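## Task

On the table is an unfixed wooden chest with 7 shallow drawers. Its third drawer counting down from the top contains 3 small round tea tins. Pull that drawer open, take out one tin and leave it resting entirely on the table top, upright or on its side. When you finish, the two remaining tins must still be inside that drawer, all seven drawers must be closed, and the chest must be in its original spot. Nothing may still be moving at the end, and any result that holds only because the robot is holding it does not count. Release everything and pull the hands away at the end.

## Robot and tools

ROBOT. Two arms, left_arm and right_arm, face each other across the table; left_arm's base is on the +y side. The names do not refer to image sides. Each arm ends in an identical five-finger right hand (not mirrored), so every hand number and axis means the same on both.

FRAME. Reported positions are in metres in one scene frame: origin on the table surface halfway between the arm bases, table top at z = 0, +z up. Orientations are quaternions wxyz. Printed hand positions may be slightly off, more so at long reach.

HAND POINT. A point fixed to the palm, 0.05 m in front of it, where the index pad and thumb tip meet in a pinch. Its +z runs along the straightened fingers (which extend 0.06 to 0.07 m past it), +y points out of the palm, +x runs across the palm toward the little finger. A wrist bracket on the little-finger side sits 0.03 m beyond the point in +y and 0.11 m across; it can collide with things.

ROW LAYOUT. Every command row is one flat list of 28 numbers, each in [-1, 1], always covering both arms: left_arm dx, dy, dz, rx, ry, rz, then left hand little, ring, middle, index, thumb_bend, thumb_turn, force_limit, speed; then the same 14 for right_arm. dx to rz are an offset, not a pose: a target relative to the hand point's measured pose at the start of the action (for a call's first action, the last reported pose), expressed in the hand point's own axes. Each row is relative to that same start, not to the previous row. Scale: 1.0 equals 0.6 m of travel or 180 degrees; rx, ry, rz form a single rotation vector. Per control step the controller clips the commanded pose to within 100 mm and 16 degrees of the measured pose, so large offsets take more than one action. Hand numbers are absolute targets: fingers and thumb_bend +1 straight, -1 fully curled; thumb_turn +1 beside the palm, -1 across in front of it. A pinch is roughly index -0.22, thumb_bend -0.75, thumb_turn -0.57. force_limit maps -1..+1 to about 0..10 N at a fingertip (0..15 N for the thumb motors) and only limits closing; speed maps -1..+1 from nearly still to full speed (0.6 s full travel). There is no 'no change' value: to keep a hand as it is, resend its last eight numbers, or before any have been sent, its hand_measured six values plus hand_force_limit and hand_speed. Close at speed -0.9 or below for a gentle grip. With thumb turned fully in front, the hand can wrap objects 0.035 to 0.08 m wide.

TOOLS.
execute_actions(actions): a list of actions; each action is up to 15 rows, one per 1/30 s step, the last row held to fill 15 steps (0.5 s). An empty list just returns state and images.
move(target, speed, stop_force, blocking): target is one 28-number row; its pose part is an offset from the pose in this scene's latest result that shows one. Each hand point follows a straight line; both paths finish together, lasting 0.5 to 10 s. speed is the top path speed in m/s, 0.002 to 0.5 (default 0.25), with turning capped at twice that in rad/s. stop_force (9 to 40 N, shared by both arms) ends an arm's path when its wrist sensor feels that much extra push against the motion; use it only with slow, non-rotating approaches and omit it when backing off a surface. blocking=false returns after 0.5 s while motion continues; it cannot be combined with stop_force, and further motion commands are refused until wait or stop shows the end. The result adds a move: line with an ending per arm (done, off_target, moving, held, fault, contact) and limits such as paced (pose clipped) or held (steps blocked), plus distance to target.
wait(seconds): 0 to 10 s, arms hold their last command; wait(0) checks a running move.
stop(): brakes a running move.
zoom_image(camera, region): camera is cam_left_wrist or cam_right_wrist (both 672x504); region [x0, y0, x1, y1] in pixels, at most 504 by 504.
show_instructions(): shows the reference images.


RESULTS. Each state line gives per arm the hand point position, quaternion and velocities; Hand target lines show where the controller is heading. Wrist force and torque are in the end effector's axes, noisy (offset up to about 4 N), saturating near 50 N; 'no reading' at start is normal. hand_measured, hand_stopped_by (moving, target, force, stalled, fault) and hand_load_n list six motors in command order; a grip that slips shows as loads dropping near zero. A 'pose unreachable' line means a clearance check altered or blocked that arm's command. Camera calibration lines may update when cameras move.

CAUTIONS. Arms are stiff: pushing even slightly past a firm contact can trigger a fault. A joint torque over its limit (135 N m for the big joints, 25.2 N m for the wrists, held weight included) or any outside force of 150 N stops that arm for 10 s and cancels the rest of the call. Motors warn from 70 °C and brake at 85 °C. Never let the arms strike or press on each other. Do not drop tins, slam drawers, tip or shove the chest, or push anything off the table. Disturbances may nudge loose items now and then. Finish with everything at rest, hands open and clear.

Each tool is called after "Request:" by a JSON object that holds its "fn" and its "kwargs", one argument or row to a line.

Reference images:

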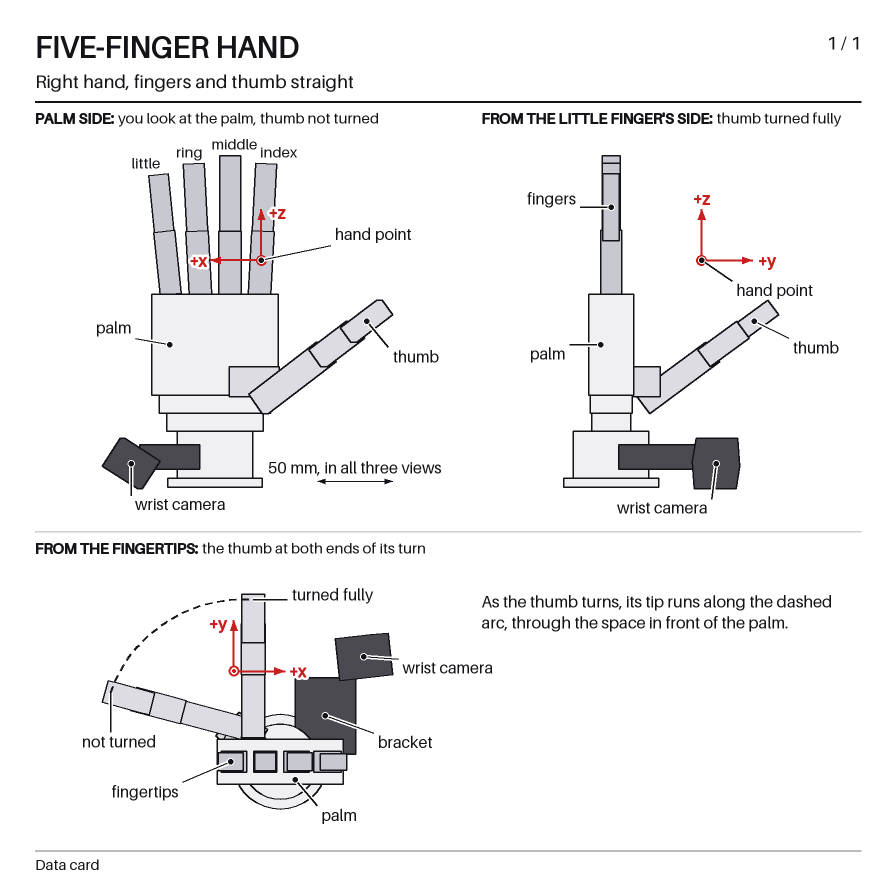

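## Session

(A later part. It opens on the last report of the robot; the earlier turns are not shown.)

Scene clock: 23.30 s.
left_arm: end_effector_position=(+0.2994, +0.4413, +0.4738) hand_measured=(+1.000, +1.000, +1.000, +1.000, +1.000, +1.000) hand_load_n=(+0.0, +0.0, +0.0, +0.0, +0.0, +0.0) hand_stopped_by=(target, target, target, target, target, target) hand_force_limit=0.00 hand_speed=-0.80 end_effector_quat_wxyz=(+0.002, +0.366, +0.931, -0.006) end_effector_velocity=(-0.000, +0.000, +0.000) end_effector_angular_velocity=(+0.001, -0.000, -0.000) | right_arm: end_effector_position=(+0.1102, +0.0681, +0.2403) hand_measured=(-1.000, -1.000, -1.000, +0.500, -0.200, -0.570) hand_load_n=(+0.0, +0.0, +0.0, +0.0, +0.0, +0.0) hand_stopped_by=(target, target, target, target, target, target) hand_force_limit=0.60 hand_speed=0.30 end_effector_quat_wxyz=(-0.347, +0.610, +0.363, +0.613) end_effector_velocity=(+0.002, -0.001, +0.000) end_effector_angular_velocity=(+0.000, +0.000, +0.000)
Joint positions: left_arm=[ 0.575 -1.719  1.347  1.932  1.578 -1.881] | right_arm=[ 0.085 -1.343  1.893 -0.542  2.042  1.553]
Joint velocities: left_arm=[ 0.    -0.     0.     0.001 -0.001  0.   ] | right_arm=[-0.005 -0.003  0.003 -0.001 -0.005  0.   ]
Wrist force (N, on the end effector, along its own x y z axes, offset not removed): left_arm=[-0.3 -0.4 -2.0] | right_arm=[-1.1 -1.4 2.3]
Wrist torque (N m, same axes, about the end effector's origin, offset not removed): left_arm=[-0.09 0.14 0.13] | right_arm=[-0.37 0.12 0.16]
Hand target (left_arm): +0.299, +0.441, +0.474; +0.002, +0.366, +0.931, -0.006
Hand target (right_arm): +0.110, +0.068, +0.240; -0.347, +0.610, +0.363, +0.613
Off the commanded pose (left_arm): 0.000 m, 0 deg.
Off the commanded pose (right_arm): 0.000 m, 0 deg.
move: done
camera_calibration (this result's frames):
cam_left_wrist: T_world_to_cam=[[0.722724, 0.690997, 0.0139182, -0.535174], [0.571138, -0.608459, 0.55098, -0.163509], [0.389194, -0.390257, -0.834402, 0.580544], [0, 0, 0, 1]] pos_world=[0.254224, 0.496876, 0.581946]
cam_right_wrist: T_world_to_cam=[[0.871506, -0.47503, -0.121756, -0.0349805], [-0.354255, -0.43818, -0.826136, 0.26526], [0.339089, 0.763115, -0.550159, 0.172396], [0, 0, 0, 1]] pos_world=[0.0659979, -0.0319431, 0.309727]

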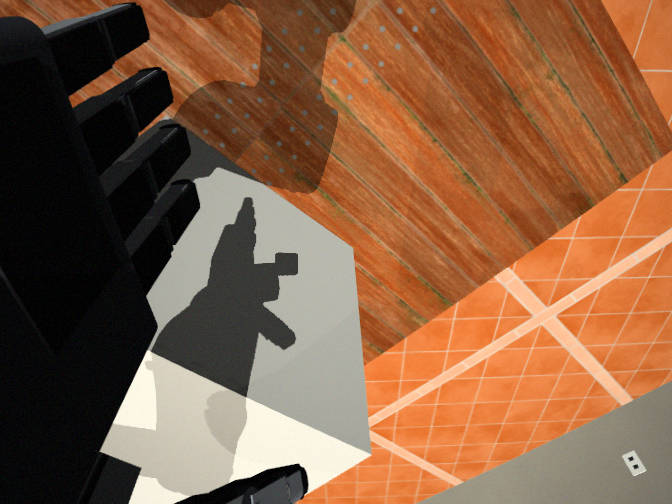

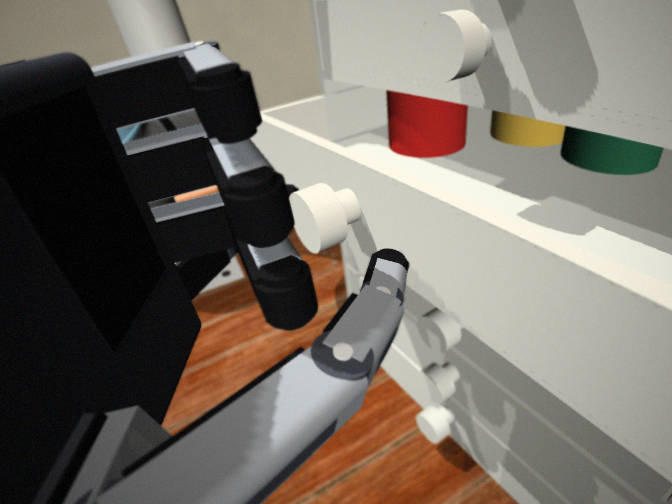

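Request:
{"fn": "move", "kwargs": {
  "target": [0,0,0,0,0,0,1,1,1,1,1,1,0,-0.8, 0,-0.022,0.035,0,0,0,-1,-1,-1,0.5,-0.2,-0.57,0.6,0.3],
  "speed": 0.03
}}

Request:
{"fn": "move", "kwargs": {
  "target": [0,0,0,0,0,0,1,1,1,1,1,1,0,-0.8, 0,0,0,0,0,0,-1,-1,-1,-0.5,-0.5,-0.57,0.6,-0.3]
}}

Scene clock: 24.63 s.
left_arm: end_effector_position=(+0.2994, +0.4413, +0.4738) hand_measured=(+1.000, +1.000, +1.000, +1.000, +1.000, +1.000) hand_load_n=(+0.0, +0.0, +0.0, +0.0, +0.0, +0.0) hand_stopped_by=(target, target, target, target, target, target) hand_force_limit=0.00 hand_speed=-0.80 end_effector_quat_wxyz=(+0.002, +0.366, +0.931, -0.006) end_effector_velocity=(+0.000, -0.000, -0.000) end_effector_angular_velocity=(+0.002, +0.001, +0.000) | right_arm: end_effector_position=(+0.1092, +0.0926, +0.2398) hand_measured=(-1.000, -1.000, -1.000, +0.500, -0.200, -0.570) hand_load_n=(+0.0, +0.0, +0.0, +0.0, +0.0, +0.0) hand_stopped_by=(target, target, target, target, target, target) hand_force_limit=0.60 hand_speed=0.30 end_effector_quat_wxyz=(-0.347, +0.610, +0.363, +0.613) end_effector_velocity=(-0.000, +0.003, +0.001) end_effector_angular_velocity=(+0.001, -0.000, +0.001)
Joint positions: left_arm=[ 0.575 -1.719  1.347  1.932  1.578 -1.881] | right_arm=[ 0.09  -1.289  1.824 -0.527  2.047  1.553]
Joint velocities: left_arm=[ 0.     0.002  0.     0.001 -0.    -0.   ] | right_arm=[ 0.001  0.006 -0.009  0.003 -0.    -0.   ]
Wrist force (N, on the end effector, along its own x y z axes, offset not removed): left_arm=[-0.7 -1.1 0.3] | right_arm=[-0.4 -1.6 1.4]
Wrist torque (N m, same axes, about the end effector's origin, offset not removed): left_arm=[-0.47 0.17 -0.01] | right_arm=[-0.36 0.08 0.09]
Hand target (left_arm): +0.299, +0.441, +0.474; +0.002, +0.366, +0.931, -0.006
Hand target (right_arm): +0.109, +0.093, +0.240; -0.347, +0.610, +0.363, +0.613
Off the commanded pose (left_arm): 0.000 m, 0 deg.
Off the commanded pose (right_arm): 0.000 m, 0 deg.
move: done
camera_calibration (this result's frames):
cam_left_wrist: T_world_to_cam=[[0.722723, 0.690997, 0.0139181, -0.535174], [0.571138, -0.608459, 0.55098, -0.163509], [0.389194, -0.390257, -0.834402, 0.580544], [0, 0, 0, 1]] pos_world=[0.254224, 0.496876, 0.581946]
cam_right_wrist: T_world_to_cam=[[0.871524, -0.475012, -0.121698, -0.0225452], [-0.354198, -0.438203, -0.826149, 0.275206], [0.339102, 0.763113, -0.550153, 0.153816], [0, 0, 0, 1]] pos_world=[0.0649669, -0.00749213, 0.30924]

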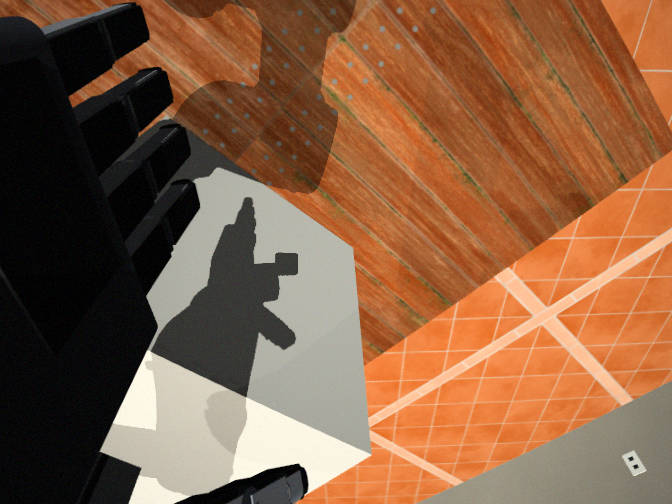

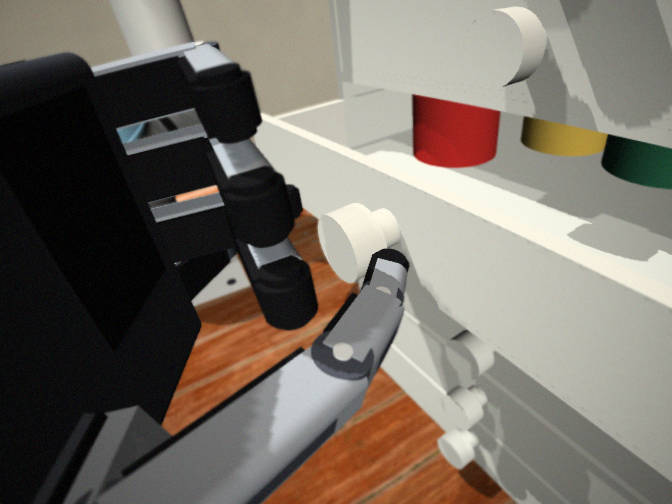

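Scene clock: 25.37 s.
left_arm: end_effector_position=(+0.2994, +0.4413, +0.4738) hand_measured=(+1.000, +1.000, +1.000, +1.000, +1.000, +1.000) hand_load_n=(+0.0, +0.0, +0.0, +0.0, +0.0, +0.0) hand_stopped_by=(target, target, target, target, target, target) hand_force_limit=0.00 hand_speed=-0.80 end_effector_quat_wxyz=(+0.002, +0.366, +0.931, -0.006) end_effector_velocity=(+0.000, +0.000, +0.000) end_effector_angular_velocity=(-0.000, -0.001, -0.000) | right_arm: end_effector_position=(+0.1091, +0.0926, +0.2398) hand_measured=(-1.000, -1.000, -1.000, -0.016, -0.298, -0.570) hand_load_n=(+0.0, +0.0, +0.0, +12.0, +13.0, +1.0) hand_stopped_by=(target, target, target, force, force, target) hand_force_limit=0.60 hand_speed=-0.30 end_effector_quat_wxyz=(-0.347, +0.610, +0.363, +0.613) end_effector_velocity=(+0.000, -0.000, +0.000) end_effector_angular_velocity=(+0.001, +0.000, -0.002)
Joint positions: left_arm=[ 0.575 -1.719  1.347  1.932  1.578 -1.881] | right_arm=[ 0.09  -1.289  1.824 -0.527  2.047  1.553]
Joint velocities: left_arm=[ 0.    -0.    -0.    -0.    -0.001  0.   ] | right_arm=[-0.     0.    -0.001 -0.     0.001  0.   ]
Wrist force (N, on the end effector, along its own x y z axes, offset not removed): left_arm=[0.6 -1.2 0.4] | right_arm=[-1.4 2.3 -1.1]
Wrist torque (N m, same axes, about the end effector's origin, offset not removed): left_arm=[-0.48 0.03 0.08] | right_arm=[-0.15 -0.30 0.36]
Hand target (left_arm): +0.299, +0.441, +0.474; +0.002, +0.366, +0.931, -0.006
Hand target (right_arm): +0.109, +0.093, +0.240; -0.347, +0.610, +0.363, +0.613
Off the commanded pose (left_arm): 0.000 m, 0 deg.
Off the commanded pose (right_arm): 0.000 m, 0 deg.
move: done
camera_calibration (this result's frames):
cam_left_wrist: T_world_to_cam=[[0.722723, 0.690997, 0.0139182, -0.535174], [0.571138, -0.608459, 0.55098, -0.163509], [0.389194, -0.390257, -0.834402, 0.580544], [0, 0, 0, 1]] pos_world=[0.254224, 0.496876, 0.581946]
cam_right_wrist: T_world_to_cam=[[0.871582, -0.474917, -0.12165, -0.0225388], [-0.354148, -0.438339, -0.826098, 0.275171], [0.339004, 0.763094, -0.55024, 0.153837], [0, 0, 0, 1]] pos_world=[0.0649446, -0.00747782, 0.309224]

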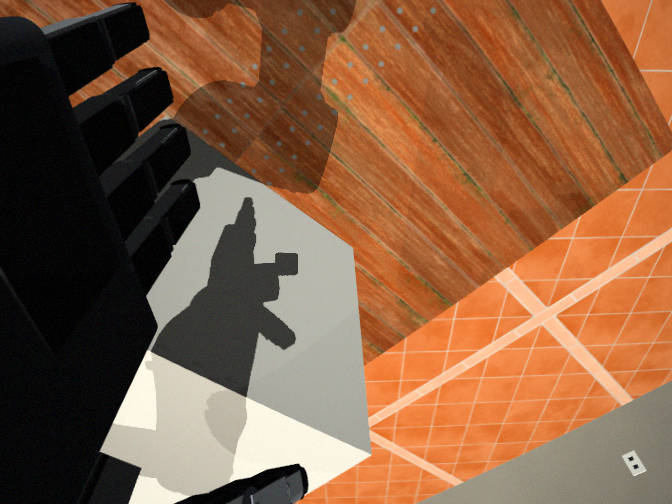

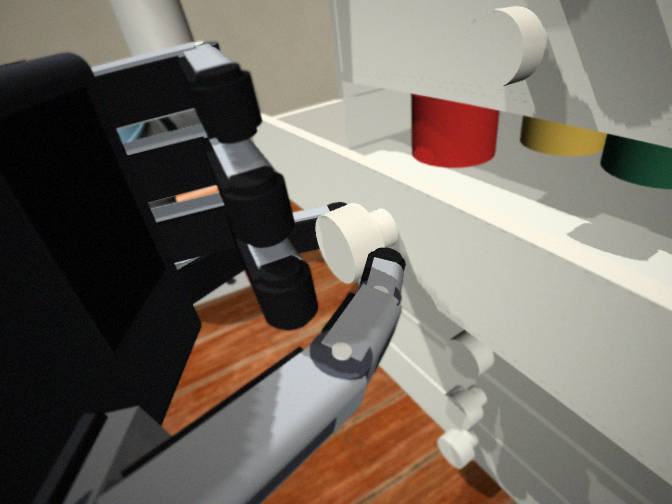

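A proper pinch now. Pull 10 cm along the normal.

Request:
{"fn": "move", "kwargs": {
  "target": [0,0,0,0,0,0,1,1,1,1,1,1,0,-0.8, 0,-0.139,-0.093,0,0,0,-1,-1,-1,-0.5,-0.5,-0.57,0.6,-0.3],
  "speed": 0.04
}}

Scene clock: 28.33 s.
left_arm: end_effector_position=(+0.2994, +0.4413, +0.4738) hand_measured=(+1.000, +1.000, +1.000, +1.000, +1.000, +1.000) hand_load_n=(+0.0, +0.0, +0.0, +0.0, +0.0, +0.0) hand_stopped_by=(target, target, target, target, target, target) hand_force_limit=0.00 hand_speed=-0.80 end_effector_quat_wxyz=(+0.002, +0.366, +0.931, -0.006) end_effector_velocity=(-0.000, +0.000, +0.000) end_effector_angular_velocity=(-0.001, -0.001, +0.000) | right_arm: end_effector_position=(+0.0093, +0.0855, +0.2382) hand_measured=(-1.000, -1.000, -1.000, -0.016, -0.298, -0.570) hand_load_n=(+0.0, +0.0, +0.0, +13.0, +11.5, +0.5) hand_stopped_by=(target, target, target, force, force, target) hand_force_limit=0.60 hand_speed=-0.30 end_effector_quat_wxyz=(-0.347, +0.610, +0.363, +0.613) end_effector_velocity=(-0.003, -0.000, +0.000) end_effector_angular_velocity=(+0.001, +0.000, -0.001)
Joint positions: left_arm=[ 0.575 -1.719  1.347  1.932  1.578 -1.881] | right_arm=[ 0.304 -1.229  1.745 -0.506  2.26   1.556]
Joint velocities: left_arm=[ 0.    -0.001  0.    -0.    -0.    -0.   ] | right_arm=[ 0.006  0.002 -0.004  0.001  0.006  0.   ]
Wrist force (N, on the end effector, along its own x y z axes, offset not removed): left_arm=[0.1 0.3 -0.5] | right_arm=[-1.3 -2.0 2.6]
Wrist torque (N m, same axes, about the end effector's origin, offset not removed): left_arm=[-0.15 0.21 0.11] | right_arm=[-0.41 0.14 0.11]
Hand target (left_arm): +0.299, +0.441, +0.474; +0.002, +0.366, +0.931, -0.006
Hand target (right_arm): +0.009, +0.085, +0.238; -0.347, +0.610, +0.363, +0.613
Off the commanded pose (left_arm): 0.000 m, 0 deg.
Off the commanded pose (right_arm): 0.000 m, 0 deg.
move: done
camera_calibration (this result's frames):
cam_right_wrist: T_world_to_cam=[[0.871524, -0.474875, -0.122225, 0.0610146], [-0.354683, -0.438382, -0.825846, 0.235379], [0.338592, 0.763096, -0.550491, 0.19231], [0, 0, 0, 1]] pos_world=[-0.0348053, -0.0145907, 0.307709]

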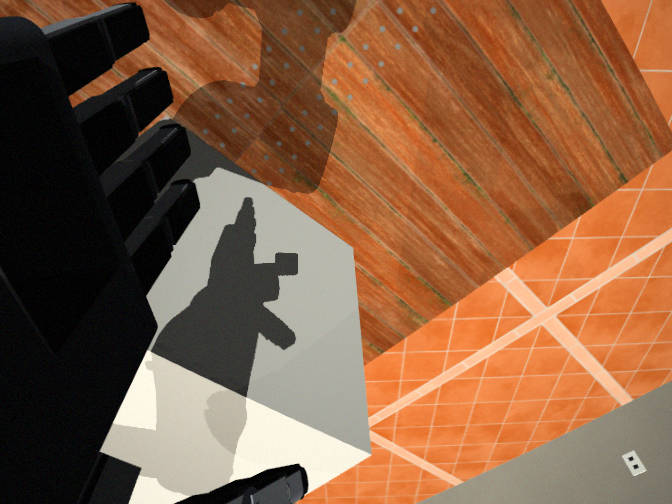

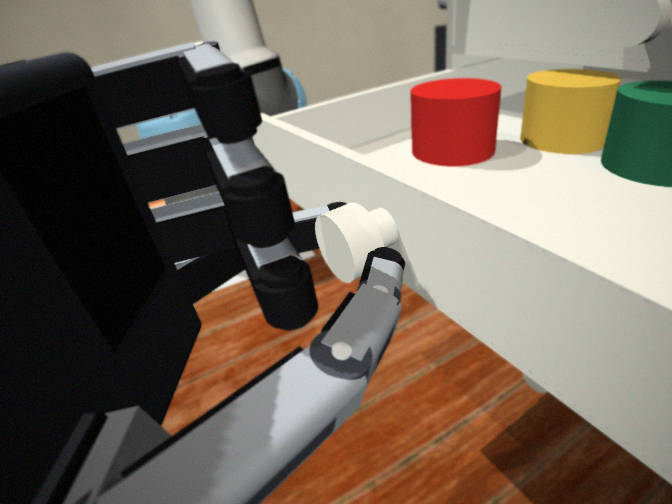

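Request:
{"fn": "move", "kwargs": {
  "target": [0.25,0.05,0.1,0,0,0,1,1,1,1,1,1,0,-0.8, 0,-0.056,-0.037,0,0,0,-1,-1,-1,-0.5,-0.5,-0.57,0.6,-0.3],
  "speed": 0.1
}}

Scene clock: 30.70 s.
left_arm: end_effector_position=(+0.2113, +0.5647, +0.4123) hand_measured=(+1.000, +1.000, +1.000, +1.000, +1.000, +1.000) hand_load_n=(+0.0, +0.0, +0.0, +0.0, +0.0, +0.0) hand_stopped_by=(target, target, target, target, target, target) hand_force_limit=0.00 hand_speed=-0.80 end_effector_quat_wxyz=(-0.007, +0.366, +0.931, -0.013) end_effector_velocity=(-0.002, +0.001, -0.001) end_effector_angular_velocity=(+0.004, +0.004, +0.001) | right_arm: end_effector_position=(+0.0045, +0.0852, +0.2381) hand_measured=(-1.000, -1.000, -1.000, -0.016, -0.298, -0.570) hand_load_n=(+0.0, +0.0, +0.0, +13.0, +11.5, +0.5) hand_stopped_by=(target, target, target, force, force, target) hand_force_limit=0.60 hand_speed=-0.30 end_effector_quat_wxyz=(-0.347, +0.610, +0.363, +0.613) end_effector_velocity=(+0.000, -0.000, -0.000) end_effector_angular_velocity=(+0.000, +0.000, -0.002)
Joint positions: left_arm=[ 0.222 -2.201  1.781  1.976  1.596 -2.234] | right_arm=[ 0.314 -1.225  1.74  -0.505  2.27   1.556]
Joint velocities: left_arm=[-0.167 -0.05   0.016  0.034  0.001 -0.169] | right_arm=[ 0.     0.001 -0.    -0.001  0.002  0.   ]
Wrist force (N, on the end effector, along its own x y z axes, offset not removed): left_arm=[1.1 0.1 -2.0] | right_arm=[-2.2 -1.9 2.9]
Wrist torque (N m, same axes, about the end effector's origin, offset not removed): left_arm=[-0.05 -0.13 0.16] | right_arm=[-0.30 0.27 -0.01]
Hand target (left_arm): +0.211, +0.565, +0.412; -0.007, +0.366, +0.931, -0.012
Hand target (right_arm): +0.005, +0.085, +0.238; -0.347, +0.610, +0.363, +0.613
Off the commanded pose (left_arm): 0.001 m, 1 deg.
Off the commanded pose (right_arm): 0.035 m, 0 deg.
move: held (right_arm); limits=held; held on 55 of 66 steps (right_arm), including the last (right_arm)
pose unreachable (right arm): on one or more control steps of this call, first in action 0 (counted from 0), this arm could not follow its commanded pose, so it was not sent that pose on those steps. On the call's last step it was still not sent that pose. It may still have moved: this result reports where it is.
cause: the commanded pose would bring two parts of the arm too close to each other (joints 4 (wrist 1) to 6 (wrist 3) lie between them).
camera_calibration (this result's frames):
cam_left_wrist: T_world_to_cam=[[0.722852, 0.690984, -0.00504702, -0.548127], [0.582936, -0.605866, 0.541398, -0.00422773], [0.371039, -0.394293, -0.840752, 0.620428], [0, 0, 0, 1]] pos_world=[0.168476, 0.620816, 0.521148]
cam_right_wrist: T_world_to_cam=[[0.871544, -0.474837, -0.122233, 0.065024], [-0.354683, -0.438422, -0.825824, 0.233465], [0.338542, 0.763096, -0.550521, 0.194132], [0, 0, 0, 1]] pos_world=[-0.0395868, -0.014909, 0.307623]

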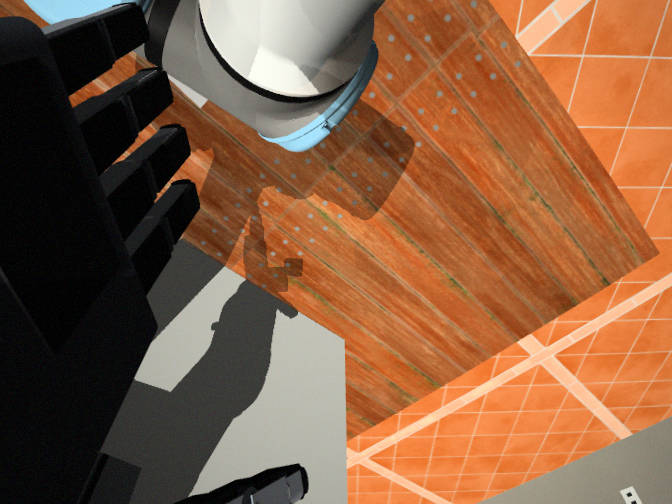

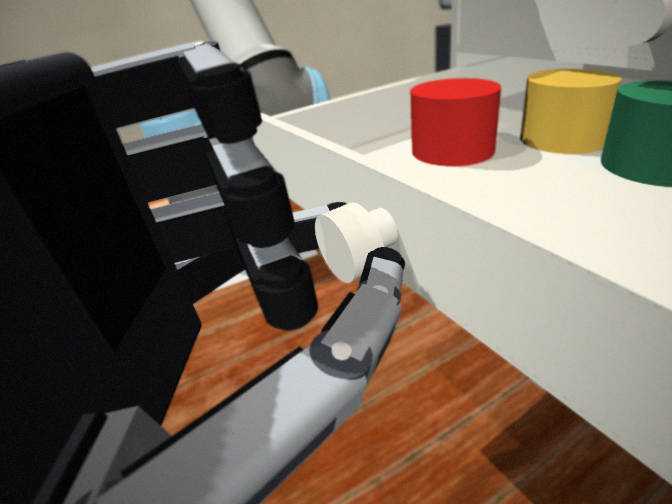

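Request:
{"fn": "move", "kwargs": {
  "target": [0,0,0,0,0,0,1,1,1,1,1,1,0,-0.8, 0,0,0,0,0,0,-1,-1,-1,0.8,0.6,-0.57,0.6,0.3]
}}

Request:
{"fn": "move", "kwargs": {
  "target": [0,0,0,0,0,0,1,1,1,1,1,1,0,-0.8, 0.2,0,0,0,0,0,-1,-1,-1,0.8,0.6,-0.57,0.6,0.3],
  "speed": 0.08
}}

Scene clock: 32.20 s.
left_arm: end_effector_position=(+0.2112, +0.5647, +0.4123) hand_measured=(+1.000, +1.000, +1.000, +1.000, +1.000, +1.000) hand_load_n=(+0.0, +0.0, +0.0, +0.0, +0.0, +0.0) hand_stopped_by=(target, target, target, target, target, target) hand_force_limit=0.00 hand_speed=-0.80 end_effector_quat_wxyz=(-0.007, +0.366, +0.931, -0.012) end_effector_velocity=(+0.000, +0.000, -0.000) end_effector_angular_velocity=(+0.000, -0.000, -0.000) | right_arm: end_effector_position=(+0.0045, +0.0852, +0.2381) hand_measured=(-1.000, -1.000, -1.000, +0.800, +0.600, -0.570) hand_load_n=(+0.0, +0.0, +0.0, +0.0, -0.5, +0.0) hand_stopped_by=(target, target, target, target, target, target) hand_force_limit=0.60 hand_speed=0.30 end_effector_quat_wxyz=(-0.347, +0.610, +0.363, +0.613) end_effector_velocity=(-0.000, -0.000, -0.000) end_effector_angular_velocity=(-0.000, +0.000, +0.001)
Joint positions: left_arm=[ 0.201 -2.207  1.783  1.98   1.595 -2.256] | right_arm=[ 0.314 -1.225  1.74  -0.505  2.27   1.556]
Joint velocities: left_arm=[ 0.006  0.002  0.    -0.001 -0.     0.006] | right_arm=[ 0.    -0.     0.001 -0.    -0.001  0.   ]
Wrist force (N, on the end effector, along its own x y z axes, offset not removed): left_arm=[-0.8 0.6 -0.1] | right_arm=[1.0 -2.0 3.2]
Wrist torque (N m, same axes, about the end effector's origin, offset not removed): left_arm=[-0.11 0.23 0.06] | right_arm=[-0.43 -0.20 0.16]
Hand target (left_arm): +0.211, +0.565, +0.412; -0.007, +0.366, +0.931, -0.012
Hand target (right_arm): +0.005, +0.085, +0.238; -0.347, +0.610, +0.363, +0.613
Off the commanded pose (left_arm): 0.000 m, 0 deg.
Off the commanded pose (right_arm): 0.000 m, 0 deg.
move: done
camera_calibration (this result's frames):
cam_left_wrist: T_world_to_cam=[[0.722859, 0.690978, -0.004815, -0.548168], [0.582767, -0.605881, 0.541563, -0.00421581], [0.371291, -0.39428, -0.840646, 0.620338], [0, 0, 0, 1]] pos_world=[0.168379, 0.620805, 0.521129]
cam_right_wrist: T_world_to_cam=[[0.871537, -0.474851, -0.12223, 0.0650155], [-0.354689, -0.43842, -0.825823, 0.233467], [0.338554, 0.763089, -0.550524, 0.194129], [0, 0, 0, 1]] pos_world=[-0.0395786, -0.0149087, 0.307622]

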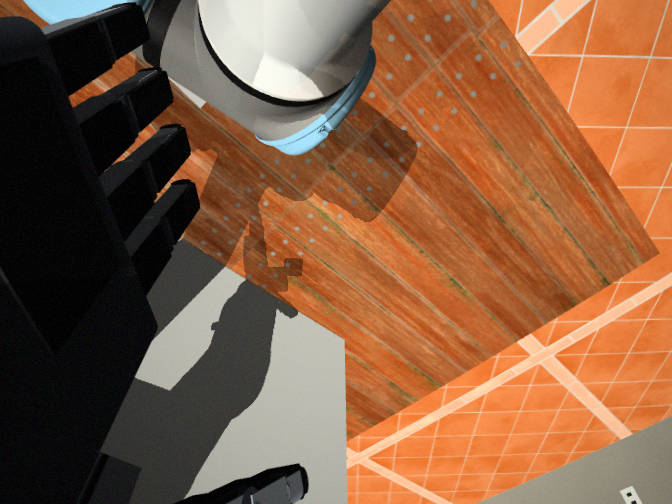

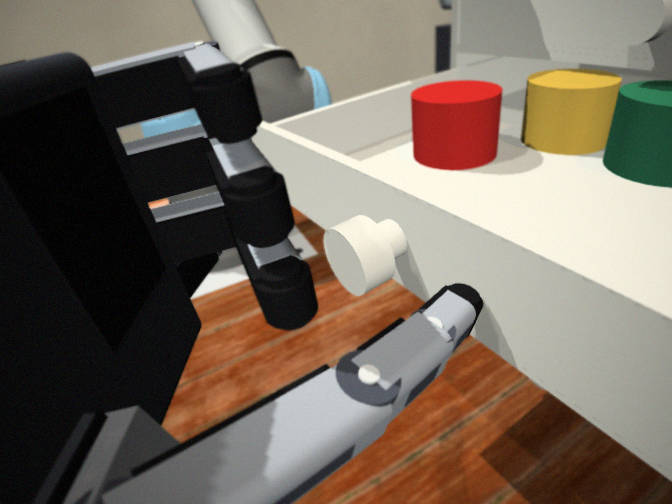

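Scene clock: 34.17 s.
left_arm: end_effector_position=(+0.2112, +0.5647, +0.4123) hand_measured=(+1.000, +1.000, +1.000, +1.000, +1.000, +1.000) hand_load_n=(+0.0, +0.0, +0.0, +0.0, +0.0, +0.0) hand_stopped_by=(target, target, target, target, target, target) hand_force_limit=0.00 hand_speed=-0.80 end_effector_quat_wxyz=(-0.007, +0.366, +0.931, -0.012) end_effector_velocity=(-0.000, +0.000, +0.000) end_effector_angular_velocity=(+0.000, +0.000, -0.000) | right_arm: end_effector_position=(+0.0026, +0.0874, +0.3578) hand_measured=(-1.000, -1.000, -1.000, +0.800, +0.600, -0.570) hand_load_n=(+0.0, +0.0, +0.0, +0.0, +0.0, +0.0) hand_stopped_by=(target, target, target, target, target, target) hand_force_limit=0.60 hand_speed=0.30 end_effector_quat_wxyz=(-0.347, +0.610, +0.363, +0.613) end_effector_velocity=(-0.001, +0.001, +0.004) end_effector_angular_velocity=(+0.002, +0.001, +0.001)
Joint positions: left_arm=[ 0.201 -2.207  1.783  1.98   1.595 -2.255] | right_arm=[ 0.317 -1.32   1.539 -0.209  2.273  1.556]
Joint velocities: left_arm=[-0.    -0.001  0.     0.001  0.     0.   ] | right_arm=[ 0.    -0.001 -0.009  0.009 -0.001  0.001]
Wrist force (N, on the end effector, along its own x y z axes, offset not removed): left_arm=[1.3 -0.9 0.2] | right_arm=[0.3 -1.4 2.8]
Wrist torque (N m, same axes, about the end effector's origin, offset not removed): left_arm=[-0.38 -0.12 0.18] | right_arm=[-0.44 -0.08 0.22]
Hand target (left_arm): +0.211, +0.565, +0.412; -0.007, +0.366, +0.931, -0.012
Hand target (right_arm): +0.003, +0.087, +0.358; -0.347, +0.610, +0.363, +0.613
Off the commanded pose (left_arm): 0.000 m, 0 deg.
Off the commanded pose (right_arm): 0.000 m, 0 deg.
move: done
camera_calibration (this result's frames):
cam_left_wrist: T_world_to_cam=[[0.72286, 0.690978, -0.00481008, -0.548171], [0.582764, -0.605883, 0.541565, -0.00421753], [0.371295, -0.394279, -0.840645, 0.620336], [0, 0, 0, 1]] pos_world=[0.168381, 0.620804, 0.52113]
cam_right_wrist: T_world_to_cam=[[0.871565, -0.474803, -0.122214, 0.0823459], [-0.354605, -0.438337, -0.825903, 0.332609], [0.33857, 0.763166, -0.550407, 0.25886], [0, 0, 0, 1]] pos_world=[-0.0414674, -0.0126603, 0.427245]

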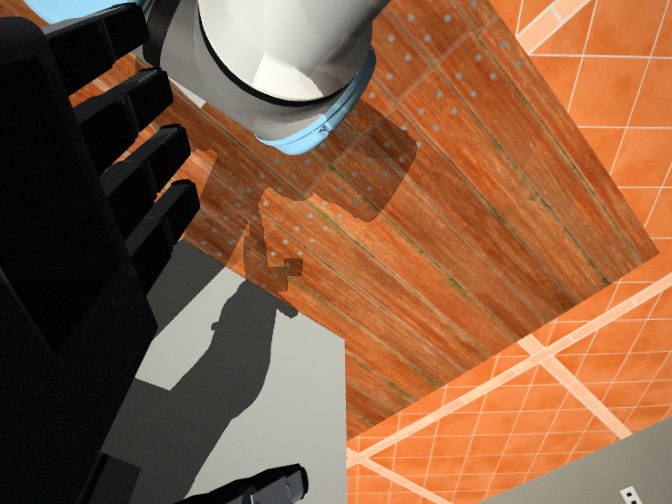

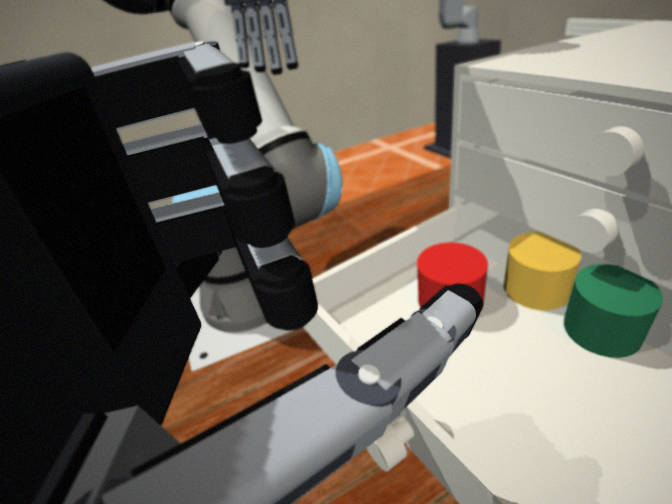

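Request:
{"fn": "move", "kwargs": {
  "target": [0,0,0,0,0,0,-1,-1,-1,0.6,0.3,-0.57,0.3,0.3, 0.083,0.25,-0.433,0,0,0,-1,-1,-1,0.8,0.6,-0.57,0.6,0.3]
}}

Request:
{"fn": "move", "kwargs": {
  "target": [-0.355,-0.609,0.02,0.317,-0.125,-0.216,-1,-1,-1,0.6,0.3,-0.57,0.3,0.3, 0,0,0,0,0,0,-1,-1,-1,0.8,0.6,-0.57,0.6,0.3],
  "speed": 0.2
}}

Scene clock: 36.33 s.
left_arm: end_effector_position=(+0.2112, +0.5647, +0.4123) hand_measured=(-1.000, -1.000, -1.000, +0.600, +0.300, -0.570) hand_load_n=(+0.0, +0.0, +0.0, +0.0, +0.0, +0.0) hand_stopped_by=(target, target, target, target, target, target) hand_force_limit=0.30 hand_speed=0.30 end_effector_quat_wxyz=(-0.007, +0.366, +0.931, -0.012) end_effector_velocity=(+0.000, +0.000, -0.000) end_effector_angular_velocity=(+0.000, -0.000, -0.000) | right_arm: end_effector_position=(+0.0026, +0.0868, +0.3583) hand_measured=(-1.000, -1.000, -1.000, +0.800, +0.600, -0.570) hand_load_n=(+0.0, +0.0, +0.0, +0.0, +0.0, +0.0) hand_stopped_by=(target, target, target, target, target, target) hand_force_limit=0.60 hand_speed=0.30 end_effector_quat_wxyz=(-0.347, +0.610, +0.363, +0.613) end_effector_velocity=(-0.000, +0.000, +0.000) end_effector_angular_velocity=(+0.001, +0.000, +0.001)
Joint positions: left_arm=[ 0.201 -2.207  1.783  1.98   1.595 -2.255] | right_arm=[ 0.317 -1.321  1.54  -0.208  2.273  1.557]
Joint velocities: left_arm=[ 0.    -0.001  0.     0.001 -0.     0.   ] | right_arm=[ 0.     0.001 -0.001 -0.    -0.     0.   ]
Wrist force (N, on the end effector, along its own x y z axes, offset not removed): left_arm=[2.5 -0.5 0.8] | right_arm=[-0.7 -2.0 1.5]
Wrist torque (N m, same axes, about the end effector's origin, offset not removed): left_arm=[-0.35 -0.34 0.30] | right_arm=[-0.49 0.09 0.08]
Hand target (left_arm): +0.211, +0.565, +0.412; -0.007, +0.366, +0.931, -0.012
Hand target (right_arm): +0.003, +0.087, +0.358; -0.347, +0.610, +0.363, +0.613
Off the commanded pose (left_arm): 0.000 m, 0 deg.
Off the commanded pose (right_arm): 0.303 m, 0 deg; position clipped at the last step of the last action.
move: held (right_arm); limits=paced,held; held on 43 of 46 steps (right_arm), including the last (right_arm)
pose unreachable (right arm): on one or more control steps of this call, first in action 0 (counted from 0), this arm could not follow its commanded pose, so it was not sent that pose on those steps. On the call's last step it was still not sent that pose. It may still have moved: this result reports where it is.
cause: the commanded pose would bring two parts of the arm too close to each other (joints 4 (wrist 1) to 6 (wrist 3) lie between them).
camera_calibration (this result's frames):
cam_left_wrist: T_world_to_cam=[[0.72286, 0.690978, -0.00481008, -0.548171], [0.582763, -0.605883, 0.541565, -0.00421748], [0.371295, -0.394279, -0.840645, 0.620336], [0, 0, 0, 1]] pos_world=[0.168381, 0.620804, 0.52113]
cam_right_wrist: T_world_to_cam=[[0.871544, -0.474821, -0.122296, 0.0821952], [-0.3547, -0.438349, -0.825856, 0.33278], [0.338526, 0.763148, -0.550459, 0.259634], [0, 0, 0, 1]] pos_world=[-0.0414924, -0.0132376, 0.427798]

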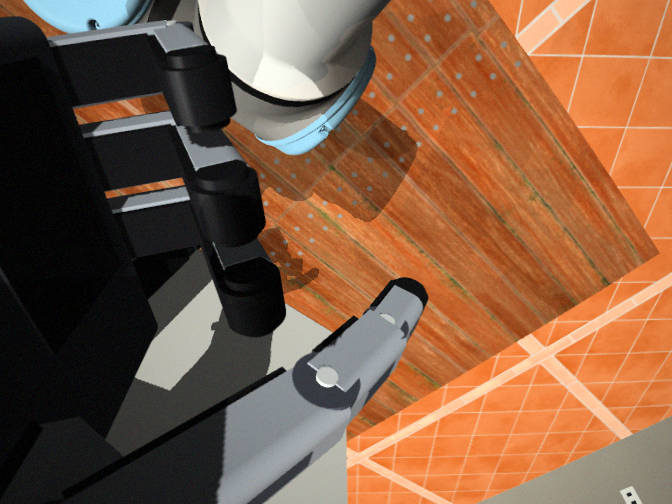

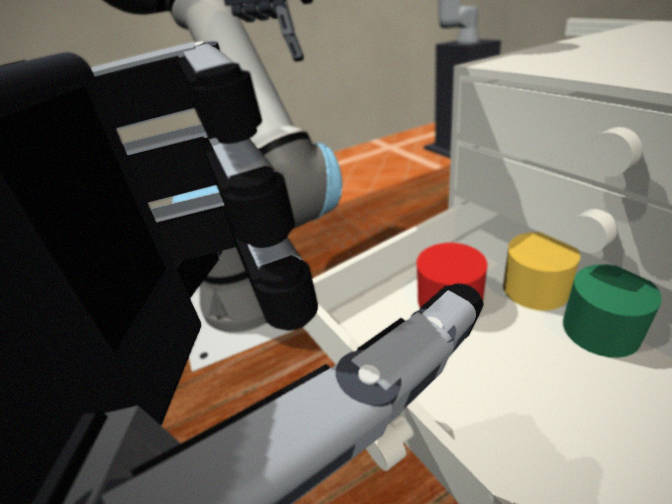

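Scene clock: 40.13 s.
left_arm: end_effector_position=(+0.1179, +0.1522, +0.4096) hand_measured=(-1.000, -1.000, -1.000, +0.600, +0.300, -0.570) hand_load_n=(+0.0, +0.0, +0.0, +0.0, +0.0, +0.0) hand_stopped_by=(target, target, target, target, target, target) hand_force_limit=0.30 hand_speed=0.30 end_effector_quat_wxyz=(+0.010, +0.006, -0.861, +0.508) end_effector_velocity=(+0.000, -0.002, +0.000) end_effector_angular_velocity=(-0.007, +0.001, +0.005) | right_arm: end_effector_position=(+0.0026, +0.0868, +0.3583) hand_measured=(-1.000, -1.000, -1.000, +0.800, +0.600, -0.570) hand_load_n=(+0.0, +0.0, +0.0, +0.0, +0.0, +0.0) hand_stopped_by=(target, target, target, target, target, target) hand_force_limit=0.60 hand_speed=0.30 end_effector_quat_wxyz=(-0.347, +0.610, +0.363, +0.613) end_effector_velocity=(+0.000, -0.000, +0.000) end_effector_angular_velocity=(-0.000, -0.000, -0.002)
Joint positions: left_arm=[-0.296 -1.981  1.676  0.837  1.269 -3.342] | right_arm=[ 0.317 -1.321  1.54  -0.208  2.273  1.557]
Joint velocities: left_arm=[-0.002  0.001  0.001 -0.008 -0.007 -0.002] | right_arm=[ 0.     0.    -0.001  0.     0.002 -0.   ]
Wrist force (N, on the end effector, along its own x y z axes, offset not removed): left_arm=[0.4 -0.3 -1.0] | right_arm=[0.5 -1.5 1.9]
Wrist torque (N m, same axes, about the end effector's origin, offset not removed): left_arm=[-0.22 0.11 0.03] | right_arm=[-0.29 -0.07 0.20]
Hand target (left_arm): +0.118, +0.152, +0.410; -0.010, -0.007, +0.861, -0.508
Hand target (right_arm): +0.003, +0.087, +0.358; -0.347, +0.610, +0.363, +0.613
Off the commanded pose (left_arm): 0.001 m, 0 deg.
Off the commanded pose (right_arm): 0.000 m, 0 deg.
move: done
camera_calibration (this result's frames):
cam_left_wrist: T_world_to_cam=[[0.0380402, 0.503994, -0.862869, 0.264982], [0.84444, 0.445483, 0.297431, -0.289123], [0.534297, -0.739955, -0.408647, 0.346561], [0, 0, 0, 1]] pos_world=[0.0489011, 0.251689, 0.45626]
cam_right_wrist: T_world_to_cam=[[0.871543, -0.47482, -0.122302, 0.0821979], [-0.354701, -0.438342, -0.825859, 0.332782], [0.338525, 0.763153, -0.550454, 0.259631], [0, 0, 0, 1]] pos_world=[-0.0414925, -0.0132371, 0.427799]

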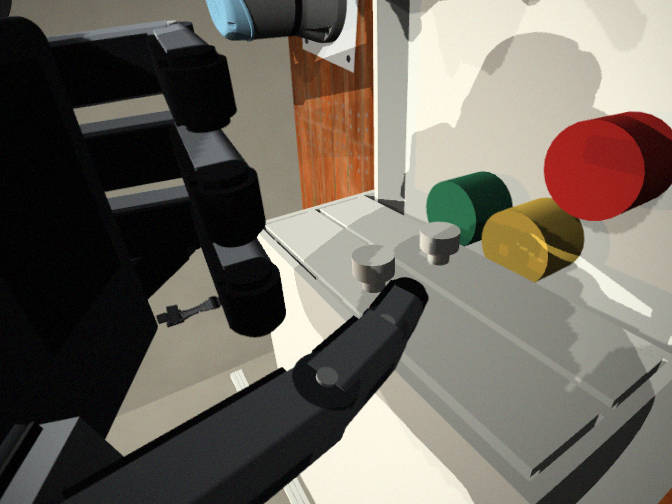

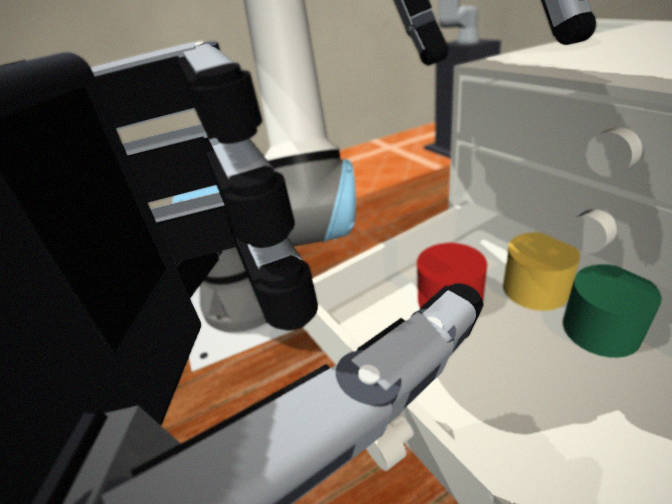

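Request:
{"fn": "move", "kwargs": {
  "target": [0,0,0,0,0,0,-1,-1,-1,0.6,0.3,-0.57,0.3,0.3, 0.083,0.25,-0.433,-0.2,0,0,-1,-1,-1,0.8,0.6,-0.57,0.6,0.3],
  "speed": 0.15
}}

Scene clock: 42.70 s.
left_arm: end_effector_position=(+0.1179, +0.1522, +0.4096) hand_measured=(-1.000, -1.000, -1.000, +0.600, +0.300, -0.570) hand_load_n=(+0.0, +0.0, +0.0, +0.0, +0.0, +0.0) hand_stopped_by=(target, target, target, target, target, target) hand_force_limit=0.30 hand_speed=0.30 end_effector_quat_wxyz=(+0.010, +0.006, -0.861, +0.508) end_effector_velocity=(+0.000, -0.000, -0.000) end_effector_angular_velocity=(-0.000, +0.000, +0.000) | right_arm: end_effector_position=(+0.0026, +0.0868, +0.3583) hand_measured=(-1.000, -1.000, -1.000, +0.800, +0.600, -0.570) hand_load_n=(+0.0, +0.0, +0.0, +0.0, +0.0, +0.0) hand_stopped_by=(target, target, target, target, target, target) hand_force_limit=0.60 hand_speed=0.30 end_effector_quat_wxyz=(-0.347, +0.610, +0.363, +0.613) end_effector_velocity=(+0.000, +0.000, -0.000) end_effector_angular_velocity=(+0.000, -0.000, -0.000)
Joint positions: left_arm=[-0.296 -1.981  1.676  0.837  1.269 -3.342] | right_arm=[ 0.317 -1.321  1.54  -0.208  2.273  1.557]
Joint velocities: left_arm=[ 0.     0.     0.    -0.001 -0.    -0.   ] | right_arm=[-0.     0.     0.001 -0.002 -0.    -0.001]
Wrist force (N, on the end effector, along its own x y z axes, offset not removed): left_arm=[0.3 -1.1 -0.2] | right_arm=[-1.0 -1.1 1.9]
Wrist torque (N m, same axes, about the end effector's origin, offset not removed): left_arm=[-0.36 0.00 0.10] | right_arm=[-0.32 0.13 0.13]
Hand target (left_arm): +0.118, +0.152, +0.410; -0.010, -0.006, +0.861, -0.508
Hand target (right_arm): +0.003, +0.087, +0.358; -0.347, +0.610, +0.363, +0.613
Off the commanded pose (left_arm): 0.000 m, 0 deg.
Off the commanded pose (right_arm): 0.304 m, 36 deg; position and orientation clipped at the last step of the last action.
move: held (right_arm); limits=paced,held; held on 70 of 71 steps (right_arm), including the last (right_arm)
pose unreachable (right arm): on one or more control steps of this call, first in action 0 (counted from 0), this arm could not follow its commanded pose, so it was not sent that pose on those steps. On the call's last step it was still not sent that pose. It may still have moved: this result reports where it is.
cause: the commanded pose would bring two parts of the arm too close to each other (joints 4 (wrist 1) to 6 (wrist 3) lie between them).
camera_calibration (this result's frames):
cam_left_wrist: T_world_to_cam=[[0.0380374, 0.503989, -0.862872, 0.264986], [0.844438, 0.44549, 0.297428, -0.289122], [0.534301, -0.739955, -0.408642, 0.346556], [0, 0, 0, 1]] pos_world=[0.0489003, 0.251687, 0.456259]
cam_right_wrist: T_world_to_cam=[[0.871543, -0.47482, -0.122302, 0.0821978], [-0.354701, -0.438342, -0.825859, 0.332782], [0.338525, 0.763153, -0.550454, 0.259631], [0, 0, 0, 1]] pos_world=[-0.0414926, -0.0132371, 0.427799]

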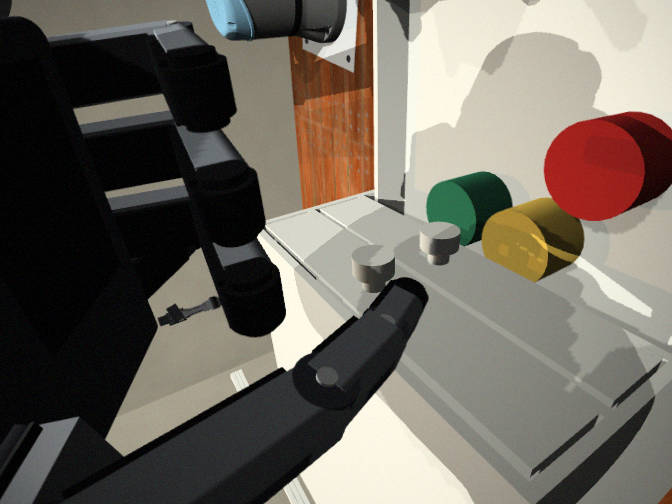

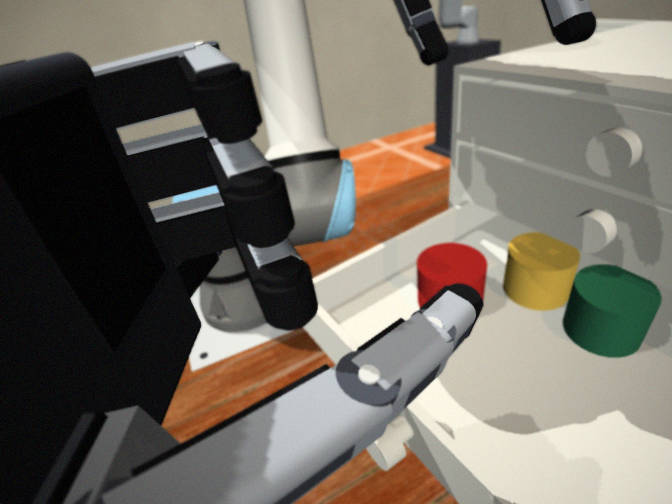

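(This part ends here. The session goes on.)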